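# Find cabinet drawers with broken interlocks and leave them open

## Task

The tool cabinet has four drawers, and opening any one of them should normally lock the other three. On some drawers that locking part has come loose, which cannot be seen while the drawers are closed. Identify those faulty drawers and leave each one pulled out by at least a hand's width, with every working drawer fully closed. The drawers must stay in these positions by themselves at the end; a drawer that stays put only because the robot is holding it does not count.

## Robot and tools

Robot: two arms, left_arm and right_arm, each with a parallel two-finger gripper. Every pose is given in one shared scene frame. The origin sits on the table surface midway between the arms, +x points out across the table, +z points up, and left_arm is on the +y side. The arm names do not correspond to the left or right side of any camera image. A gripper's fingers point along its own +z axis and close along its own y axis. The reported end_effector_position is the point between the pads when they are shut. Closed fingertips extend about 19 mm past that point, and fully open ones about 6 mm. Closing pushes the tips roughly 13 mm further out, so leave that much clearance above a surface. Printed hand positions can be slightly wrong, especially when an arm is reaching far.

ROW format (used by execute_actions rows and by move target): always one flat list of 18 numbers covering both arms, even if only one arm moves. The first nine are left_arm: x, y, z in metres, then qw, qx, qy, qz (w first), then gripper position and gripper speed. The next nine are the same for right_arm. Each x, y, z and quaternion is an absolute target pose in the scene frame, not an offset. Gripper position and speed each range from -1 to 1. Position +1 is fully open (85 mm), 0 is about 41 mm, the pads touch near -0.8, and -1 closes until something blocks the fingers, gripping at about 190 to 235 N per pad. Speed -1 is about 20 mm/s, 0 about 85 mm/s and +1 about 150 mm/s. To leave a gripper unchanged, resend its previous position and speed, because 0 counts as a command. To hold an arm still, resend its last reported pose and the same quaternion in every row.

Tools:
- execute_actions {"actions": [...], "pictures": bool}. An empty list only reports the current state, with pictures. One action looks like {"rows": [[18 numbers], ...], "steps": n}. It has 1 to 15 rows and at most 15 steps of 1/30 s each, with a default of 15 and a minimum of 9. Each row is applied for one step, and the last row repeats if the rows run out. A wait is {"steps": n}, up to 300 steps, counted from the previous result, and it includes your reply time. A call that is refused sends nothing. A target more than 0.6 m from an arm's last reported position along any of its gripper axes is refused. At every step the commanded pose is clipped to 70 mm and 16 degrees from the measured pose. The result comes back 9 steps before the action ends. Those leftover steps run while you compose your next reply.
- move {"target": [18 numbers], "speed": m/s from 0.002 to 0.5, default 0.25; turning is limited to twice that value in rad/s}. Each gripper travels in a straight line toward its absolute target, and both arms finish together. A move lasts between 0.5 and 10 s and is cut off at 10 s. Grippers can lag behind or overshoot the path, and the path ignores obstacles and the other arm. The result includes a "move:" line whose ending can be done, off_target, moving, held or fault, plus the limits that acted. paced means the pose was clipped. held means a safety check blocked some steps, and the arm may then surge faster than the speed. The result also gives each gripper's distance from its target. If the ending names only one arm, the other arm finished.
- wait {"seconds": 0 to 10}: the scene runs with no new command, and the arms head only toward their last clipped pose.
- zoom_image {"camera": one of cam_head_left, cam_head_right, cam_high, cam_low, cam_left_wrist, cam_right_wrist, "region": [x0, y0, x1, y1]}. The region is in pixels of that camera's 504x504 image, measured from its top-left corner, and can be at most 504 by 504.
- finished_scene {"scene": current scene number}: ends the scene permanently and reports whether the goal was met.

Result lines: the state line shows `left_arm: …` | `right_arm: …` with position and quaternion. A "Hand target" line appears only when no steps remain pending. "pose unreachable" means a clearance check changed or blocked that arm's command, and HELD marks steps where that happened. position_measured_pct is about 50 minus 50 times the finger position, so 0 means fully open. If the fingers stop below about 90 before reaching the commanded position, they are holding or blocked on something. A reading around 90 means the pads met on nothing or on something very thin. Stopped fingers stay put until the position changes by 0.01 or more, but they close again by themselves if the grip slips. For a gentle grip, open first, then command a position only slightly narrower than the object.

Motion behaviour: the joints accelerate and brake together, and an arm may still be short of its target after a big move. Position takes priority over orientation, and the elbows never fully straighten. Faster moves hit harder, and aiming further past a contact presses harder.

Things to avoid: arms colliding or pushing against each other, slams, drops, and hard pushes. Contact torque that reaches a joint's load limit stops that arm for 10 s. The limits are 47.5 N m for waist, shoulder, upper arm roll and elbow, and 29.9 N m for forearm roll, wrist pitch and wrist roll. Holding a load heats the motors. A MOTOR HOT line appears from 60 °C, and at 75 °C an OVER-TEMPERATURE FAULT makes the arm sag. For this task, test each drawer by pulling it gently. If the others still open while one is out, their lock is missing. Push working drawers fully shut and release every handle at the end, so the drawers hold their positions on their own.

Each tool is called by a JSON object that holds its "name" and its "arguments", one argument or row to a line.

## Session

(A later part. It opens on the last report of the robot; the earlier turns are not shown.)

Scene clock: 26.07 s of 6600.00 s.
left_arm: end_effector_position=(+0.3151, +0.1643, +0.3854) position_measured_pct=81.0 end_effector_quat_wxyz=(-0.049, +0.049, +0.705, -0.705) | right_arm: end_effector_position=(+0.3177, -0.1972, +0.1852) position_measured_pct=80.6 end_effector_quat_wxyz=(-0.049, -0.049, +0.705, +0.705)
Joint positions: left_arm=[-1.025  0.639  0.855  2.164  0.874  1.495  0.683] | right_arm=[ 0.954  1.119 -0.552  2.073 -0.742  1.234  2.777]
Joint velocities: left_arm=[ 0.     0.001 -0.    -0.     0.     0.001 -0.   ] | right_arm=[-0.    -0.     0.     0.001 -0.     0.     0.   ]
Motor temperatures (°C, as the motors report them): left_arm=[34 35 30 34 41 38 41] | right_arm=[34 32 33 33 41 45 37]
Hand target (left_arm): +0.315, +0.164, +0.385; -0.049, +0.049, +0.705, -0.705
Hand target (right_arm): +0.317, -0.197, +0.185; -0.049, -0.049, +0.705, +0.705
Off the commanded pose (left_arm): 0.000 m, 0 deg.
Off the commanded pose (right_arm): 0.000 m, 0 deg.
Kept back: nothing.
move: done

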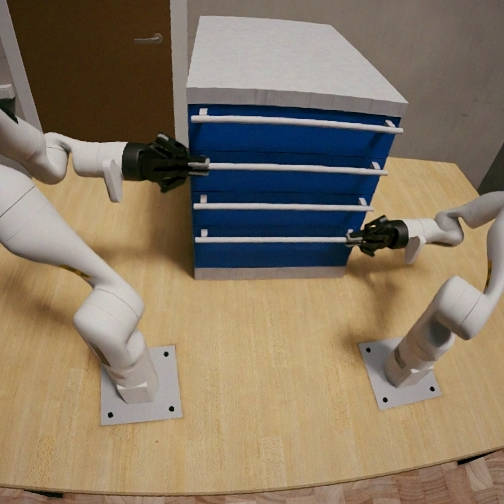

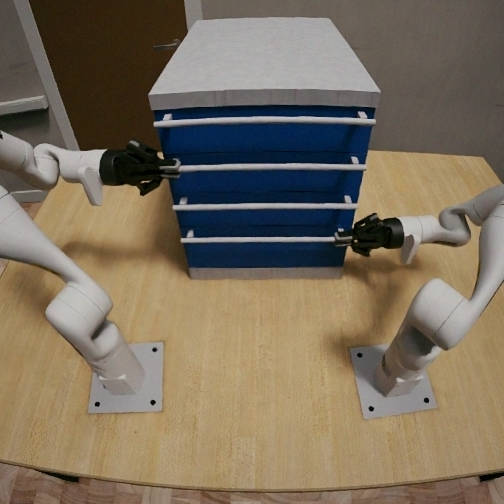

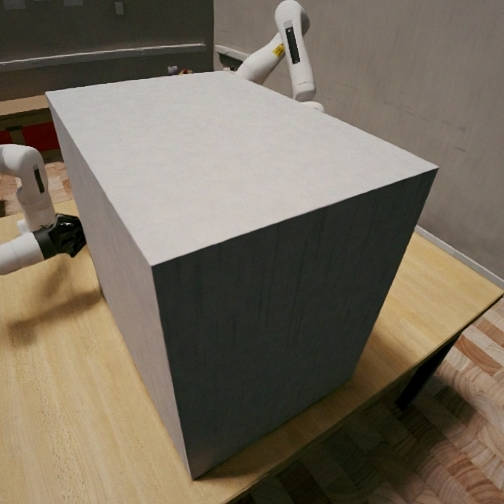

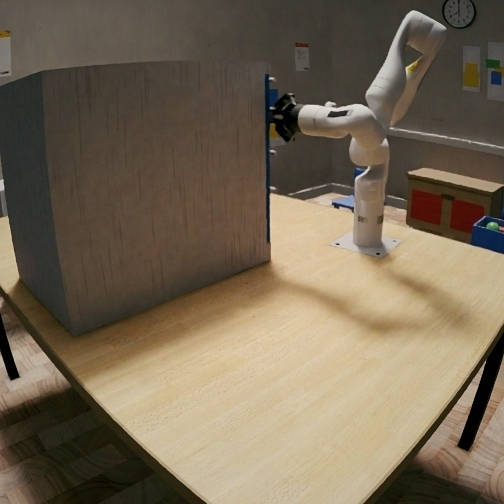

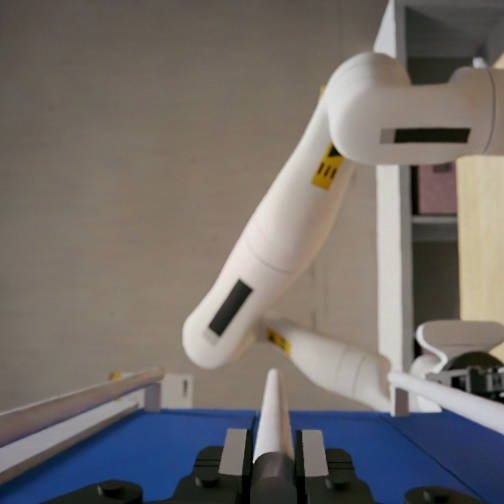

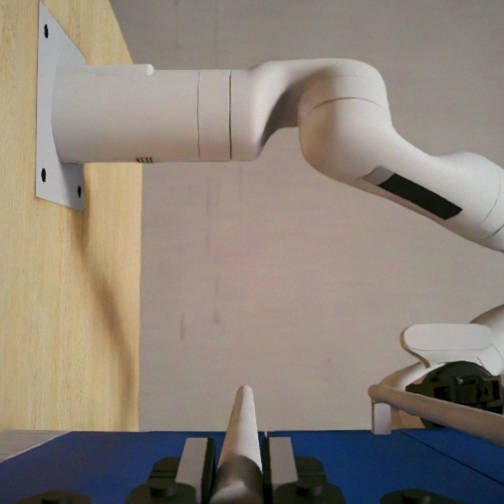

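Next I'll pull 2 out and try 4.

{"name": "move", "arguments": {
  "target": [0.255,0.1643,0.3853,-0.0493,0.0493,0.7054,-0.7054,-1,0.6,0.3177,-0.1972,0.1852,-0.0493,-0.0493,0.7054,0.7054,-1,0.6],
  "speed": 0.09
}}

{"name": "move", "arguments": {
  "target": [0.255,0.1643,0.3853,-0.0493,0.0493,0.7054,-0.7054,-1,0.6,0.3065,-0.1972,0.1852,-0.0493,-0.0493,0.7054,0.7054,-1,0.6],
  "speed": 0.025
}}

Scene clock: 27.43 s of 6600.00 s.
left_arm: end_effector_position=(+0.2561, +0.1645, +0.3851) position_measured_pct=81.0 end_effector_quat_wxyz=(-0.048, +0.049, +0.706, -0.705) | right_arm: end_effector_position=(+0.3177, -0.1972, +0.1852) position_measured_pct=80.6 end_effector_quat_wxyz=(-0.049, -0.049, +0.705, +0.705)
Joint positions: left_arm=[-1.158  0.56   0.86   2.323  0.825  1.526  0.586] | right_arm=[ 0.953  1.119 -0.552  2.073 -0.742  1.234  2.776]
Joint velocities: left_arm=[-0.005 -0.007  0.     0.003  0.002  0.003 -0.001] | right_arm=[-0.    -0.001 -0.     0.    -0.001  0.001  0.   ]
Motor temperatures (°C, as the motors report them): left_arm=[34 35 30 34 41 38 41] | right_arm=[34 32 33 33 41 45 37]
Hand target (left_arm): +0.255, +0.164, +0.385; -0.049, +0.049, +0.706, -0.705
Hand target (right_arm): +0.318, -0.197, +0.185; -0.049, -0.049, +0.705, +0.705
Off the commanded pose (left_arm): 0.001 m, 0 deg.
Off the commanded pose (right_arm): 0.000 m, 0 deg.
Kept back: nothing.
move: done

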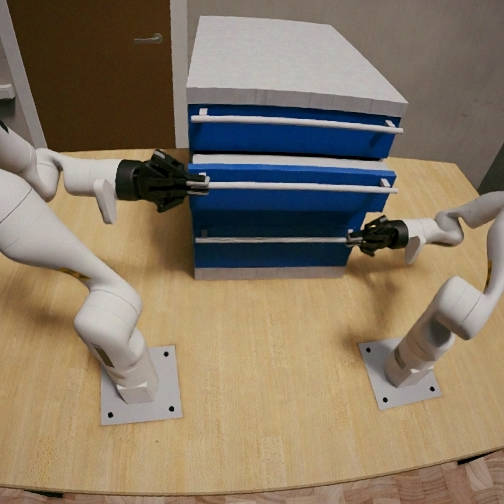

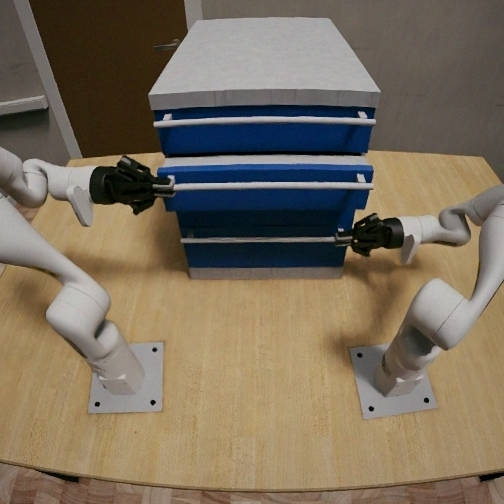

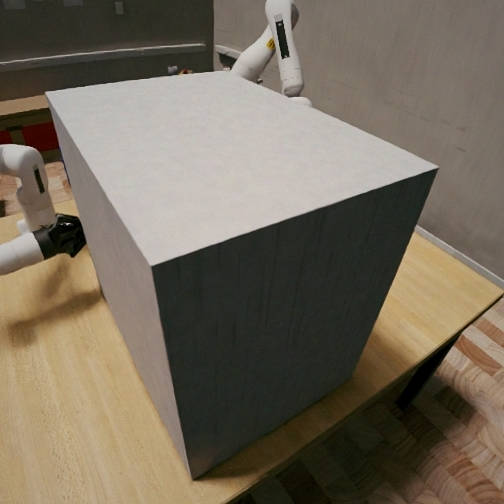

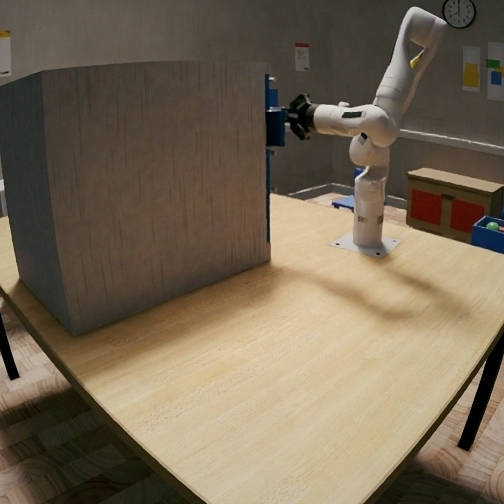

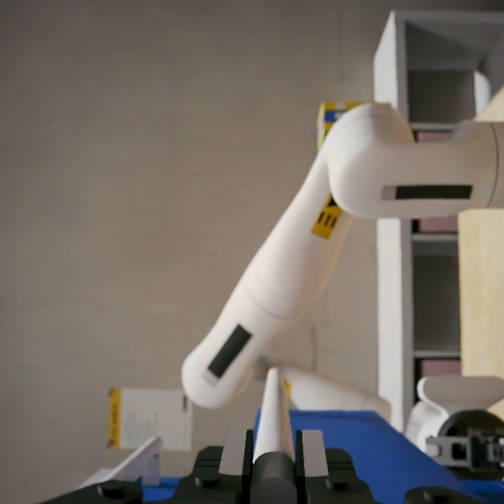

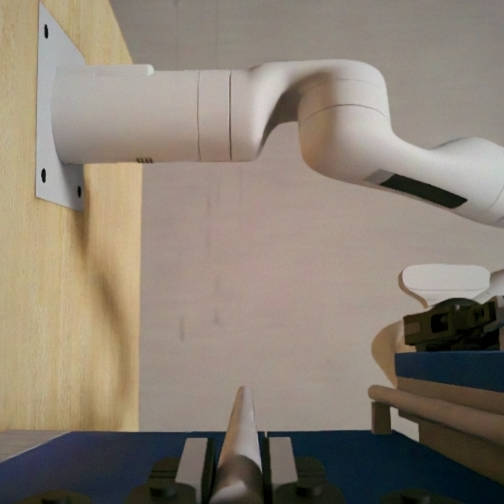

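Scene clock: 28.13 s of 6600.00 s.
left_arm: end_effector_position=(+0.2561, +0.1645, +0.3851) position_measured_pct=81.0 end_effector_quat_wxyz=(-0.048, +0.048, +0.706, -0.705) | right_arm: end_effector_position=(+0.3122, -0.1972, +0.1851) position_measured_pct=80.6 end_effector_quat_wxyz=(-0.044, -0.047, +0.706, +0.705)
Joint positions: left_arm=[-1.159  0.559  0.861  2.324  0.826  1.526  0.586] | right_arm=[ 0.965  1.116 -0.547  2.096 -0.745  1.221  2.798]
Joint velocities: left_arm=[-0.001  0.     0.001  0.    -0.002 -0.001  0.   ] | right_arm=[-0.003 -0.002  0.005  0.001 -0.004  0.001  0.006]
Motor temperatures (°C, as the motors report them): left_arm=[34 35 30 34 41 38 41] | right_arm=[34 32 33 33 41 45 37]
Hand target (left_arm): +0.255, +0.164, +0.385; -0.049, +0.049, +0.705, -0.705
Hand target (right_arm): +0.307, -0.197, +0.185; -0.049, -0.049, +0.705, +0.705
Off the commanded pose (left_arm): 0.001 m, 0 deg.
Off the commanded pose (right_arm): 0.006 m, 1 deg.
Kept back: nothing.
move: off_target (right_arm)

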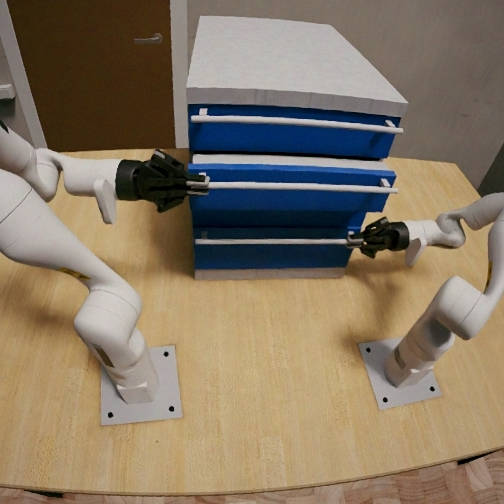

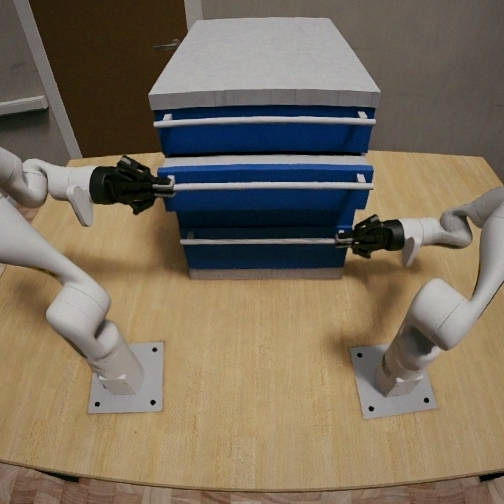

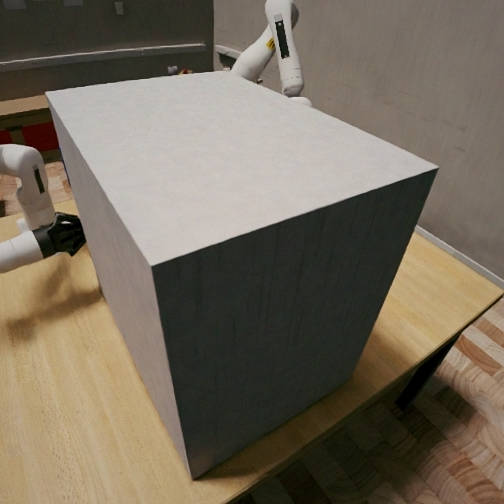

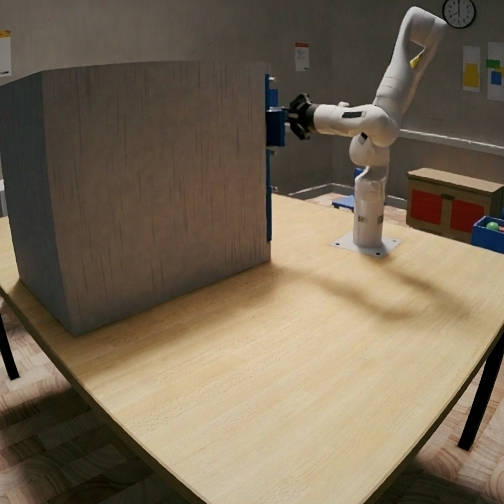

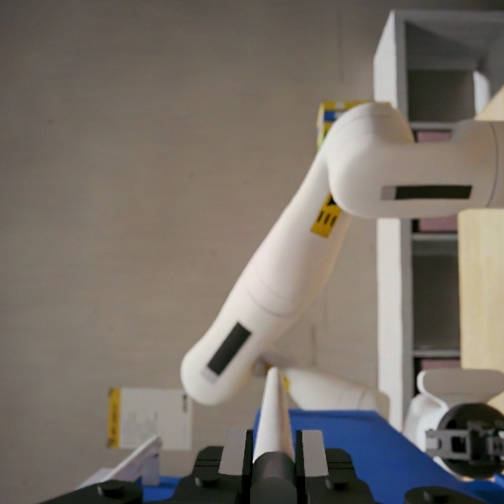

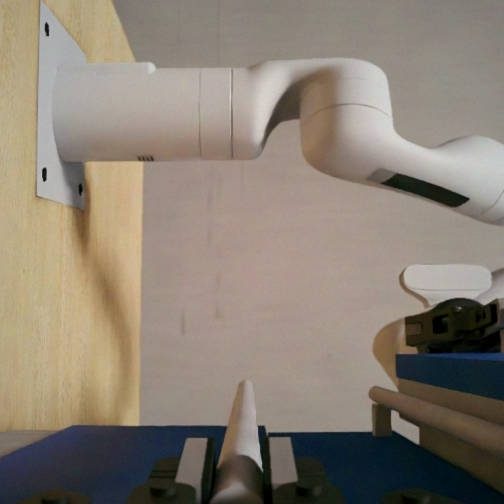

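{"name": "move", "arguments": {
  "target": [0.3167,0.1643,0.3854,-0.0493,0.0493,0.7054,-0.7054,-1,0.6,0.318,-0.1972,0.1852,-0.0493,-0.0493,0.7054,0.7054,-1,0.6],
  "speed": 0.08
}}

{"name": "execute_actions", "arguments": {
  "actions": [
    {"rows":[[0.3153,0.1643,0.3854,-0.0493,0.0493,0.7054,-0.7054,0.1,1,0.3177,-0.1972,0.1852,-0.0493,-0.0493,0.7054,0.7054,-1,0.6]],"steps":9}
  ]
}}

{"name": "move", "arguments": {
  "target": [0.313,0.215,0.3854,-0.0493,0.0493,0.7054,-0.7054,0.1,1,0.3065,-0.1972,0.1852,-0.0493,-0.0493,0.7054,0.7054,-1,0.6],
  "speed": 0.13
}}

Scene clock: 29.80 s of 6600.00 s.
left_arm: end_effector_position=(+0.3153, +0.1643, +0.3854) position_measured_pct=81.0 end_effector_quat_wxyz=(-0.050, +0.050, +0.705, -0.705) | right_arm: end_effector_position=(+0.3173, -0.1972, +0.1852) position_measured_pct=80.6 end_effector_quat_wxyz=(-0.050, -0.050, +0.705, +0.705)
Joint positions: left_arm=[-1.023  0.641  0.855  2.161  0.873  1.496  0.686] | right_arm=[ 0.952  1.118 -0.55   2.073 -0.742  1.236  2.777]
Joint velocities: left_arm=[ 0.004  0.004 -0.001 -0.002 -0.001  0.003  0.   ] | right_arm=[ 0.001  0.001 -0.001 -0.001 -0.001  0.001 -0.001]
Motor temperatures (°C, as the motors report them): left_arm=[34 35 30 34 41 38 41] | right_arm=[34 32 33 33 41 45 37]
Hand target (left_arm): +0.317, +0.164, +0.386; -0.049, +0.049, +0.705, -0.706
Hand target (right_arm): +0.318, -0.197, +0.185; -0.049, -0.049, +0.705, +0.705
Off the commanded pose (left_arm): 0.001 m, 0 deg.
Off the commanded pose (right_arm): 0.001 m, 0 deg.
Kept back: nothing.
move: done

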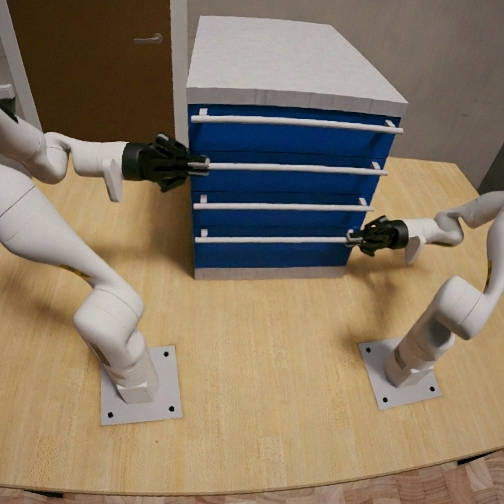

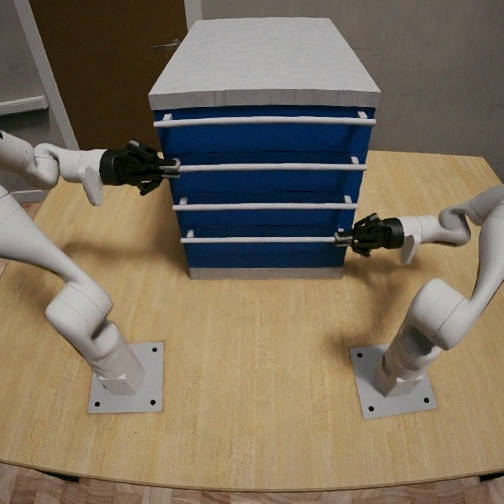

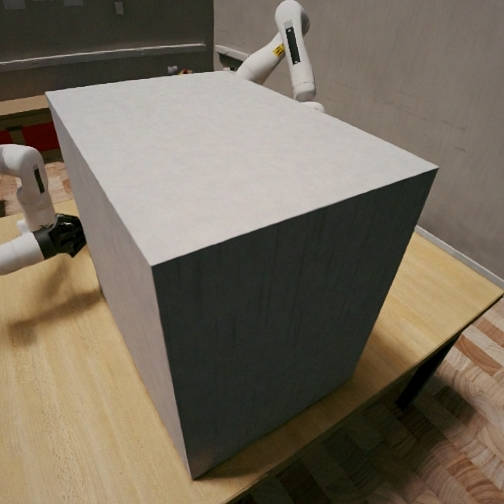

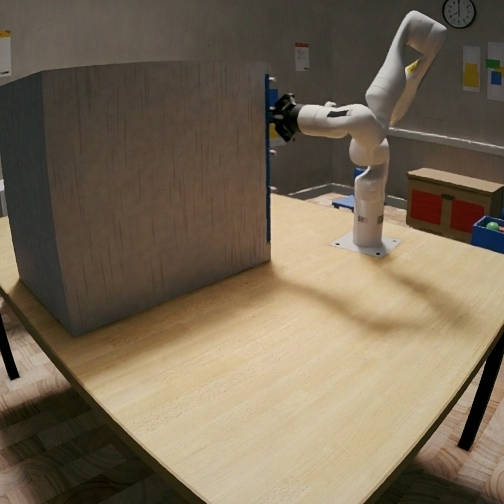

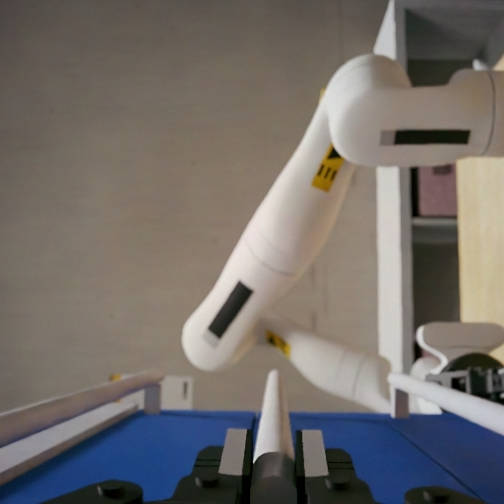

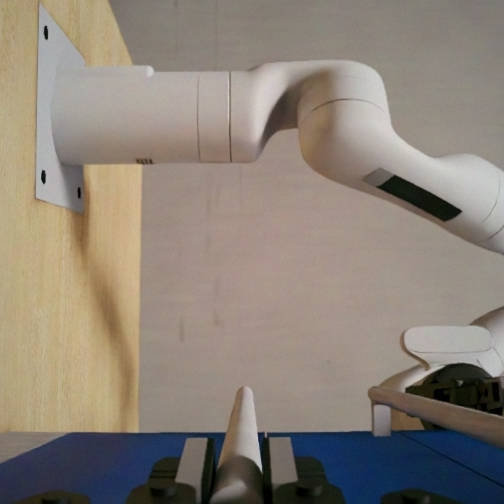

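Scene clock: 29.83 s of 6600.00 s.
left_arm: end_effector_position=(+0.3153, +0.1643, +0.3854) position_measured_pct=81.0 end_effector_quat_wxyz=(-0.051, +0.050, +0.705, -0.705) | right_arm: end_effector_position=(+0.3173, -0.1972, +0.1852) position_measured_pct=80.6 end_effector_quat_wxyz=(-0.050, -0.050, +0.705, +0.705)
Joint positions: left_arm=[-1.023  0.641  0.855  2.161  0.873  1.496  0.686] | right_arm=[ 0.952  1.118 -0.55   2.073 -0.742  1.236  2.777]
Joint velocities: left_arm=[ 0.003  0.003 -0.001 -0.001 -0.    -0.     0.001] | right_arm=[-0.     0.002 -0.    -0.     0.001  0.001 -0.001]
Motor temperatures (°C, as the motors report them): left_arm=[34 35 30 34 41 38 41] | right_arm=[34 32 33 33 41 45 37]
Kept back: the last 9 steps of this action.
Steps of this call (step 1: nothing new was sent). Readings (end_effector_position | what the end effector reports):
1: the state above

Scene clock: 31.27 s of 6600.00 s.
left_arm: end_effector_position=(+0.3130, +0.2149, +0.3853) position_measured_pct=45.2 end_effector_quat_wxyz=(-0.049, +0.049, +0.706, -0.705) | right_arm: end_effector_position=(+0.3075, -0.1972, +0.1851) position_measured_pct=80.6 end_effector_quat_wxyz=(-0.048, -0.049, +0.706, +0.705)
Joint positions: left_arm=[-1.112  0.665  0.824  2.085  0.774  1.604  0.719] | right_arm=[ 0.966  1.116 -0.544  2.102 -0.737  1.223  2.799]
Joint velocities: left_arm=[-0.004  0.002 -0.002 -0.002 -0.001  0.002 -0.001] | right_arm=[-0.    -0.001  0.001  0.001 -0.002 -0.     0.001]
Motor temperatures (°C, as the motors report them): left_arm=[34 35 30 34 41 38 41] | right_arm=[34 32 33 33 41 45 37]
Hand target (left_arm): +0.313, +0.215, +0.385; -0.049, +0.049, +0.706, -0.705
Hand target (right_arm): +0.307, -0.197, +0.185; -0.049, -0.049, +0.705, +0.705
Off your previous action's commanded pose (left_arm): 0.000 m, 0 deg at its last step (step 9 of this call).
Off your previous action's commanded pose (right_arm): 0.000 m, 0 deg at its last step (step 9 of this call).
Off the commanded pose (left_arm): 0.000 m, 0 deg.
Off the commanded pose (right_arm): 0.001 m, 0 deg.
Kept back: nothing.
move: done

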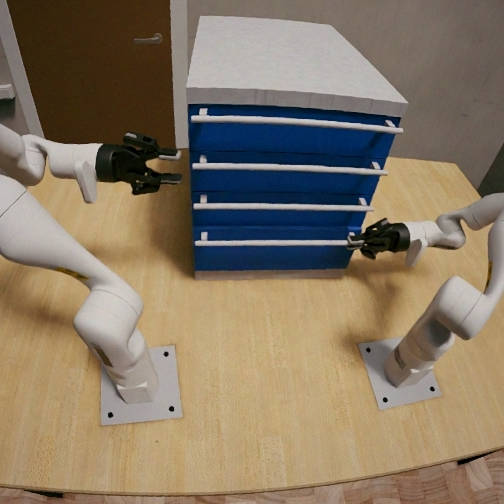

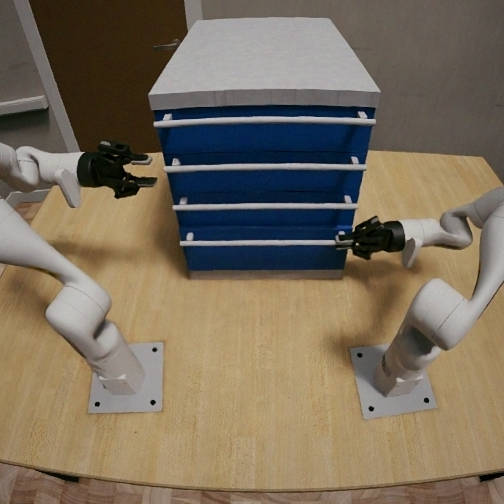

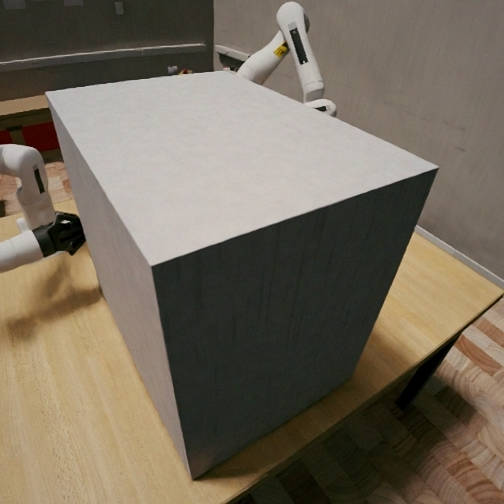

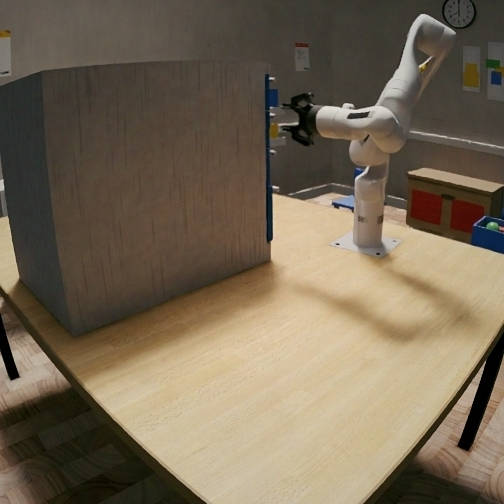

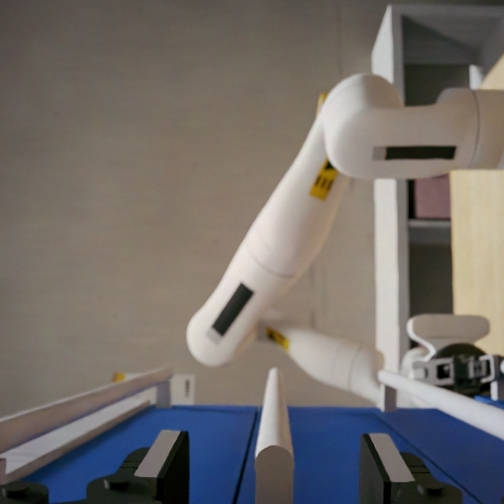

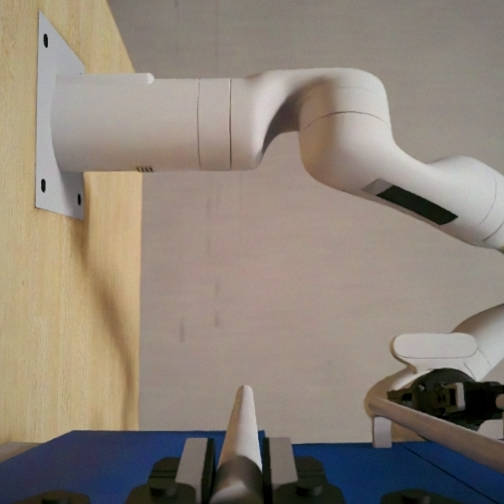

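{"name": "move", "arguments": {
  "target": [0.314,0.215,0.2855,-0.0739,0.0739,0.7032,-0.7032,0.1,1,0.257,-0.1972,0.185,-0.0493,-0.0493,0.7054,0.7054,-1,0.6],
  "speed": 0.18
}}

{"name": "move", "arguments": {
  "target": [0.3145,0.165,0.2855,-0.0739,0.0739,0.7032,-0.7032,0.1,1,0.257,-0.1972,0.185,-0.0493,-0.0493,0.7054,0.7054,-1,0.6],
  "speed": 0.12
}}

Scene clock: 32.53 s of 6600.00 s.
left_arm: end_effector_position=(+0.3144, +0.2152, +0.2854) position_measured_pct=45.2 end_effector_quat_wxyz=(-0.073, +0.073, +0.704, -0.703) | right_arm: end_effector_position=(+0.2580, -0.1972, +0.1847) position_measured_pct=80.6 end_effector_quat_wxyz=(-0.049, -0.049, +0.706, +0.705)
Joint positions: left_arm=[-0.985  0.932  0.717  2.072  0.611  1.433  0.601] | right_arm=[ 1.029  1.115 -0.51   2.23  -0.695  1.164  2.887]
Joint velocities: left_arm=[ 0.007  0.013 -0.001 -0.001 -0.001 -0.002 -0.001] | right_arm=[ 0.001  0.002  0.002  0.001 -0.002 -0.     0.002]
Motor temperatures (°C, as the motors report them): left_arm=[34 35 30 34 41 38 41] | right_arm=[34 32 33 33 41 45 37]
Hand target (left_arm): +0.314, +0.215, +0.285; -0.074, +0.073, +0.703, -0.703
Hand target (right_arm): +0.257, -0.197, +0.185; -0.049, -0.049, +0.706, +0.705
Off the commanded pose (left_arm): 0.001 m, 0 deg.
Off the commanded pose (right_arm): 0.001 m, 0 deg.
Kept back: nothing.
move: done

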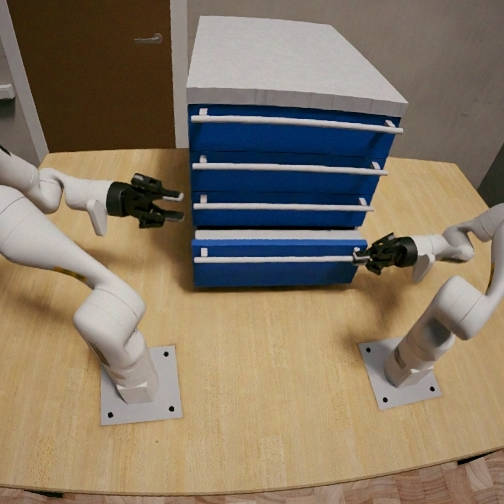

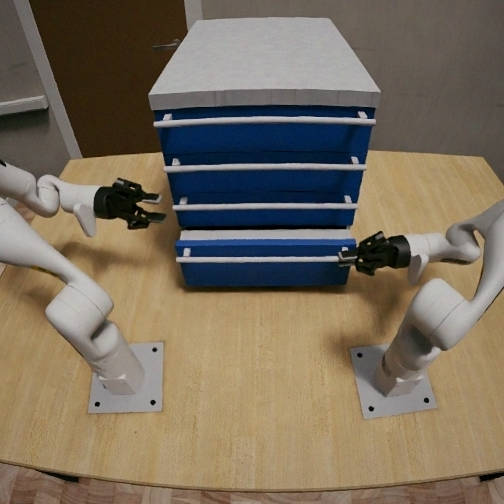

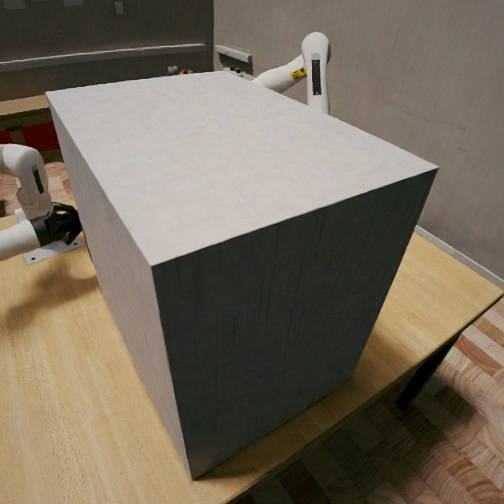

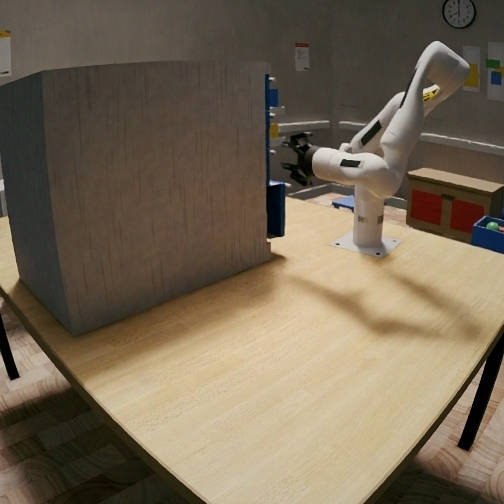

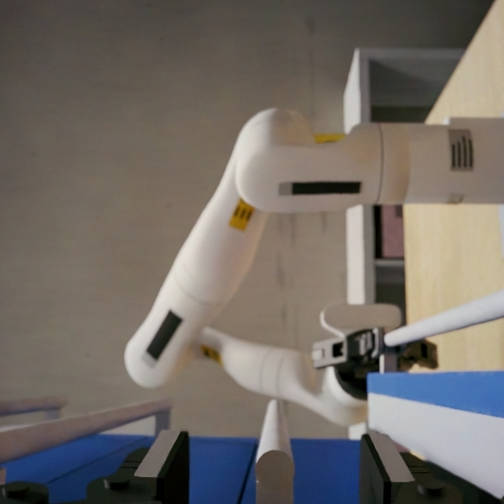

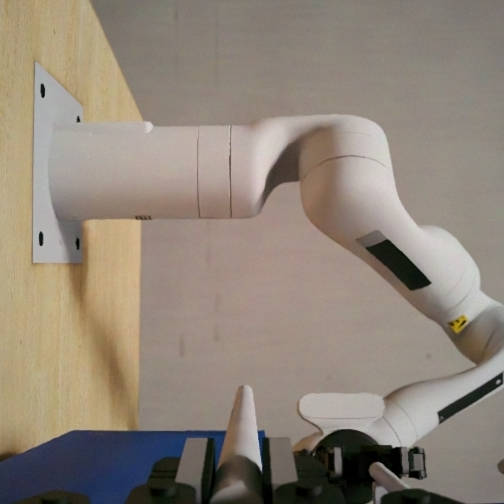

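Scene clock: 33.33 s of 6600.00 s.
left_arm: end_effector_position=(+0.3146, +0.1651, +0.2856) position_measured_pct=45.2 end_effector_quat_wxyz=(-0.074, +0.074, +0.703, -0.703) | right_arm: end_effector_position=(+0.2580, -0.1972, +0.1847) position_measured_pct=80.6 end_effector_quat_wxyz=(-0.049, -0.049, +0.706, +0.705)
Joint positions: left_arm=[-0.902  0.933  0.751  2.152  0.705  1.307  0.56 ] | right_arm=[ 1.029  1.115 -0.509  2.23  -0.695  1.165  2.887]
Joint velocities: left_arm=[ 0.005  0.002  0.002  0.001  0.001 -0.004  0.   ] | right_arm=[-0.001 -0.     0.001 -0.001  0.     0.002  0.001]
Motor temperatures (°C, as the motors report them): left_arm=[34 35 30 34 41 38 41] | right_arm=[34 32 33 33 41 45 37]
Hand target (left_arm): +0.314, +0.165, +0.286; -0.074, +0.074, +0.703, -0.703
Hand target (right_arm): +0.257, -0.197, +0.185; -0.049, -0.049, +0.705, +0.705
Off the commanded pose (left_arm): 0.000 m, 0 deg.
Off the commanded pose (right_arm): 0.001 m, 0 deg.
Kept back: nothing.
move: done

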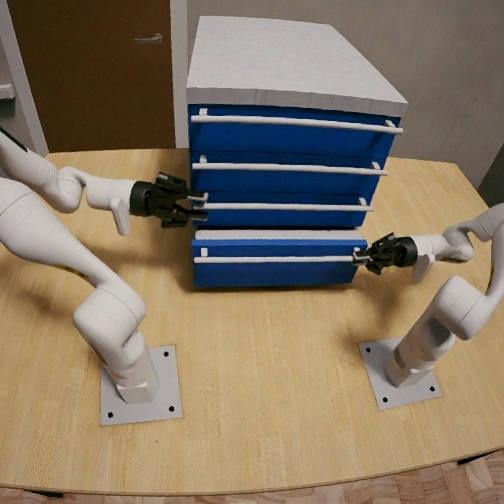

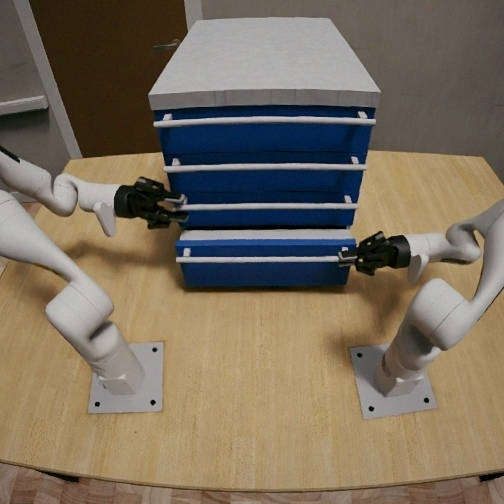

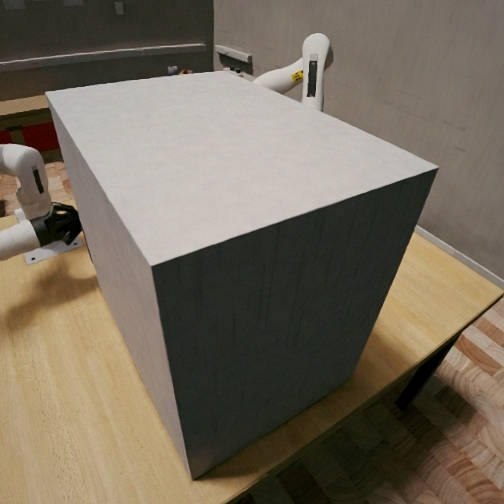

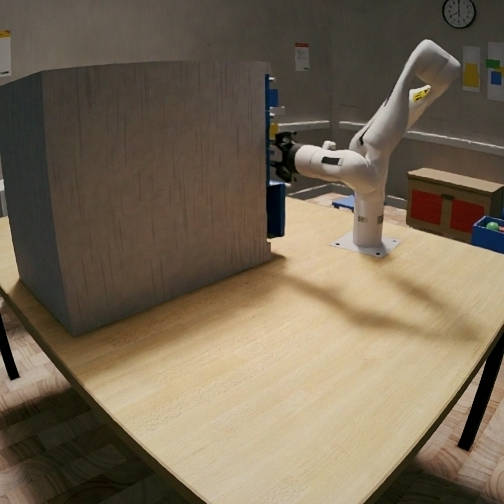

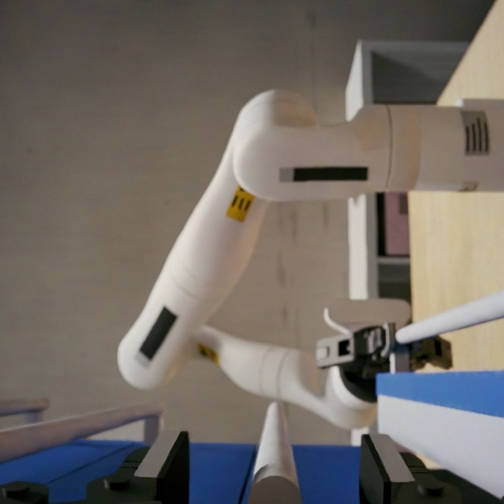

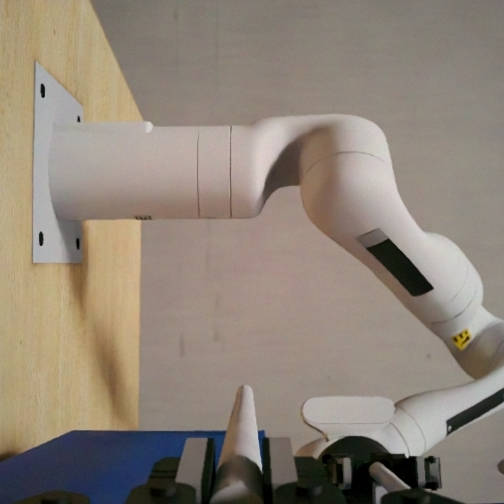

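{"name": "execute_actions", "arguments": {
  "actions": [
    {"rows":[[0.3145,0.165,0.2855,-0.0739,0.0739,0.7032,-0.7032,-1,0.6,0.258,-0.1972,0.1848,-0.0493,-0.0493,0.7054,0.7054,-1,0.6]],"steps":15}
  ]
}}

{"name": "move", "arguments": {
  "target": [0.3035,0.1652,0.2855,-0.0739,0.0739,0.7032,-0.7032,-1,0.6,0.258,-0.1972,0.1848,-0.0493,-0.0493,0.7054,0.7054,-1,0.6],
  "speed": 0.025
}}

Scene clock: 34.00 s of 6600.00 s.
left_arm: end_effector_position=(+0.3145, +0.1650, +0.2855) position_measured_pct=59.9 end_effector_quat_wxyz=(-0.074, +0.074, +0.703, -0.703) | right_arm: end_effector_position=(+0.2581, -0.1972, +0.1847) position_measured_pct=80.6 end_effector_quat_wxyz=(-0.049, -0.049, +0.706, +0.705)
Joint positions: left_arm=[-0.901  0.933  0.751  2.152  0.705  1.307  0.56 ] | right_arm=[ 1.027  1.115 -0.509  2.229 -0.694  1.166  2.886]
Joint velocities: left_arm=[-0.     0.002  0.    -0.     0.001 -0.001  0.001] | right_arm=[-0.001 -0.    -0.001  0.     0.001  0.002 -0.001]
Motor temperatures (°C, as the motors report them): left_arm=[34 35 30 34 41 38 41] | right_arm=[34 32 33 33 41 45 37]
Steps of this call (steps 1 to 14: nothing new was sent; steps 15 to 20: the first 6 steps of this action). Readings (end_effector_position | what the end effector reports):
15: left_arm (+0.3145, +0.1649, +0.2856) | right_arm (+0.2581, -0.1972, +0.1847) | left_arm position_measured_pct=45.2 | right_arm position_measured_pct=80.6
16: left_arm (+0.3145, +0.1650, +0.2855) | right_arm (+0.2581, -0.1972, +0.1847) | left_arm position_measured_pct=46.0 | right_arm position_measured_pct=80.6
18: left_arm (+0.3145, +0.1650, +0.2855) | right_arm (+0.2581, -0.1972, +0.1847) | left_arm position_measured_pct=52.0 | right_arm position_measured_pct=80.6
20: the state above

Scene clock: 35.07 s of 6600.00 s.
left_arm: end_effector_position=(+0.3088, +0.1653, +0.2852) position_measured_pct=81.0 end_effector_quat_wxyz=(-0.069, +0.070, +0.704, -0.703) | right_arm: end_effector_position=(+0.2581, -0.1972, +0.1847) position_measured_pct=80.6 end_effector_quat_wxyz=(-0.049, -0.049, +0.706, +0.705)
Joint positions: left_arm=[-0.917  0.926  0.748  2.178  0.707  1.295  0.542] | right_arm=[ 1.027  1.115 -0.509  2.229 -0.694  1.166  2.886]
Joint velocities: left_arm=[-0.    -0.003 -0.002  0.001  0.002  0.    -0.003] | right_arm=[-0.     0.    -0.001 -0.    -0.001 -0.     0.   ]
Motor temperatures (°C, as the motors report them): left_arm=[34 35 30 34 41 38 41] | right_arm=[34 32 33 33 41 45 37]
Hand target (left_arm): +0.304, +0.165, +0.285; -0.074, +0.074, +0.703, -0.703
Hand target (right_arm): +0.258, -0.197, +0.185; -0.049, -0.049, +0.705, +0.705
Off your previous action's commanded pose (left_arm): 0.000 m, 0 deg at its last step (step 9 of this call).
Off your previous action's commanded pose (right_arm): 0.000 m, 0 deg at its last step (step 9 of this call).
Off the commanded pose (left_arm): 0.005 m, 1 deg.
Off the commanded pose (right_arm): 0.000 m, 0 deg.
Kept back: nothing.
move: off_target (left_arm)

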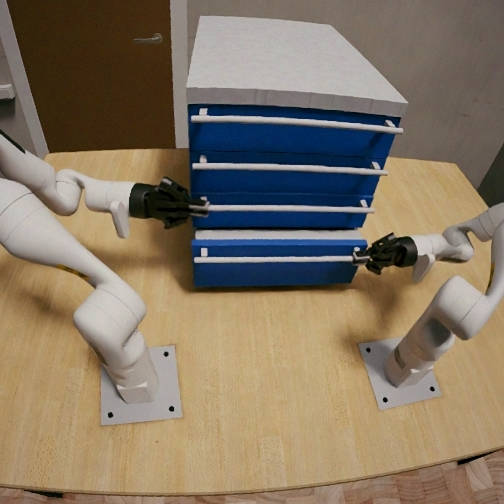

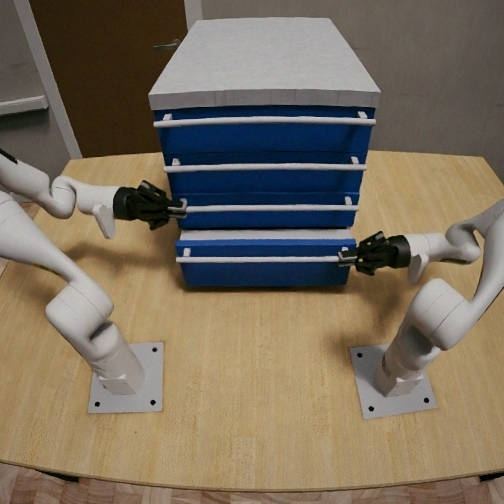

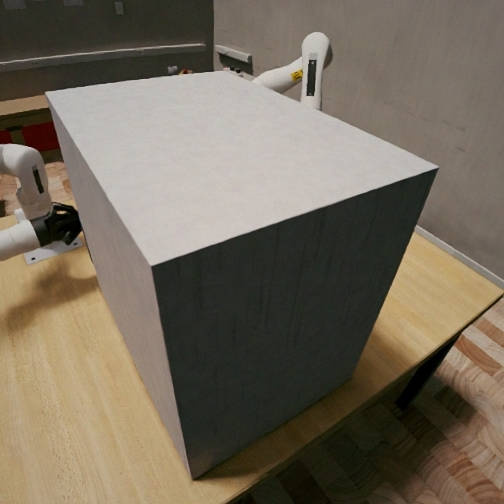

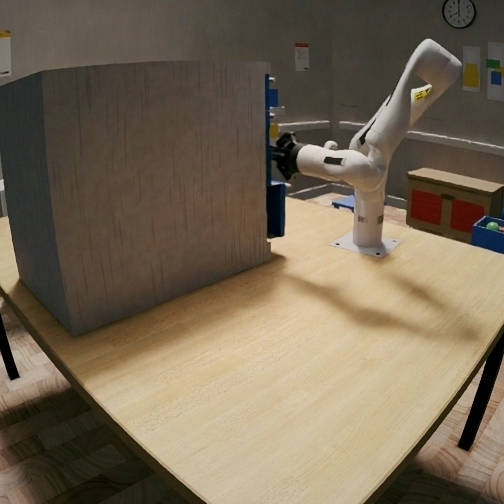

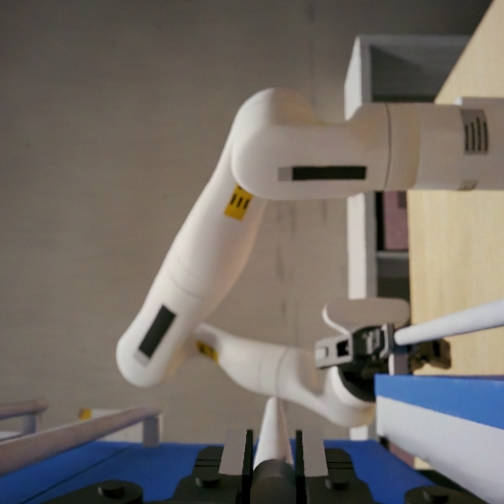

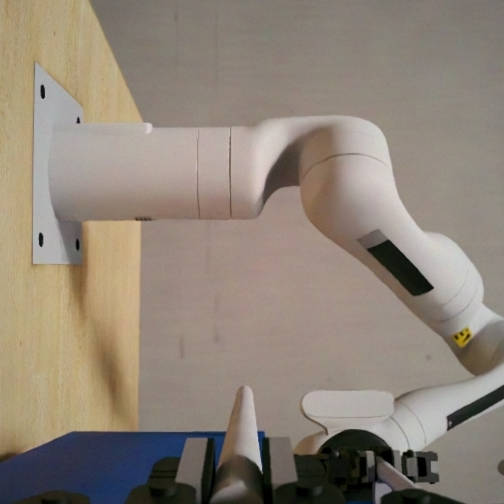

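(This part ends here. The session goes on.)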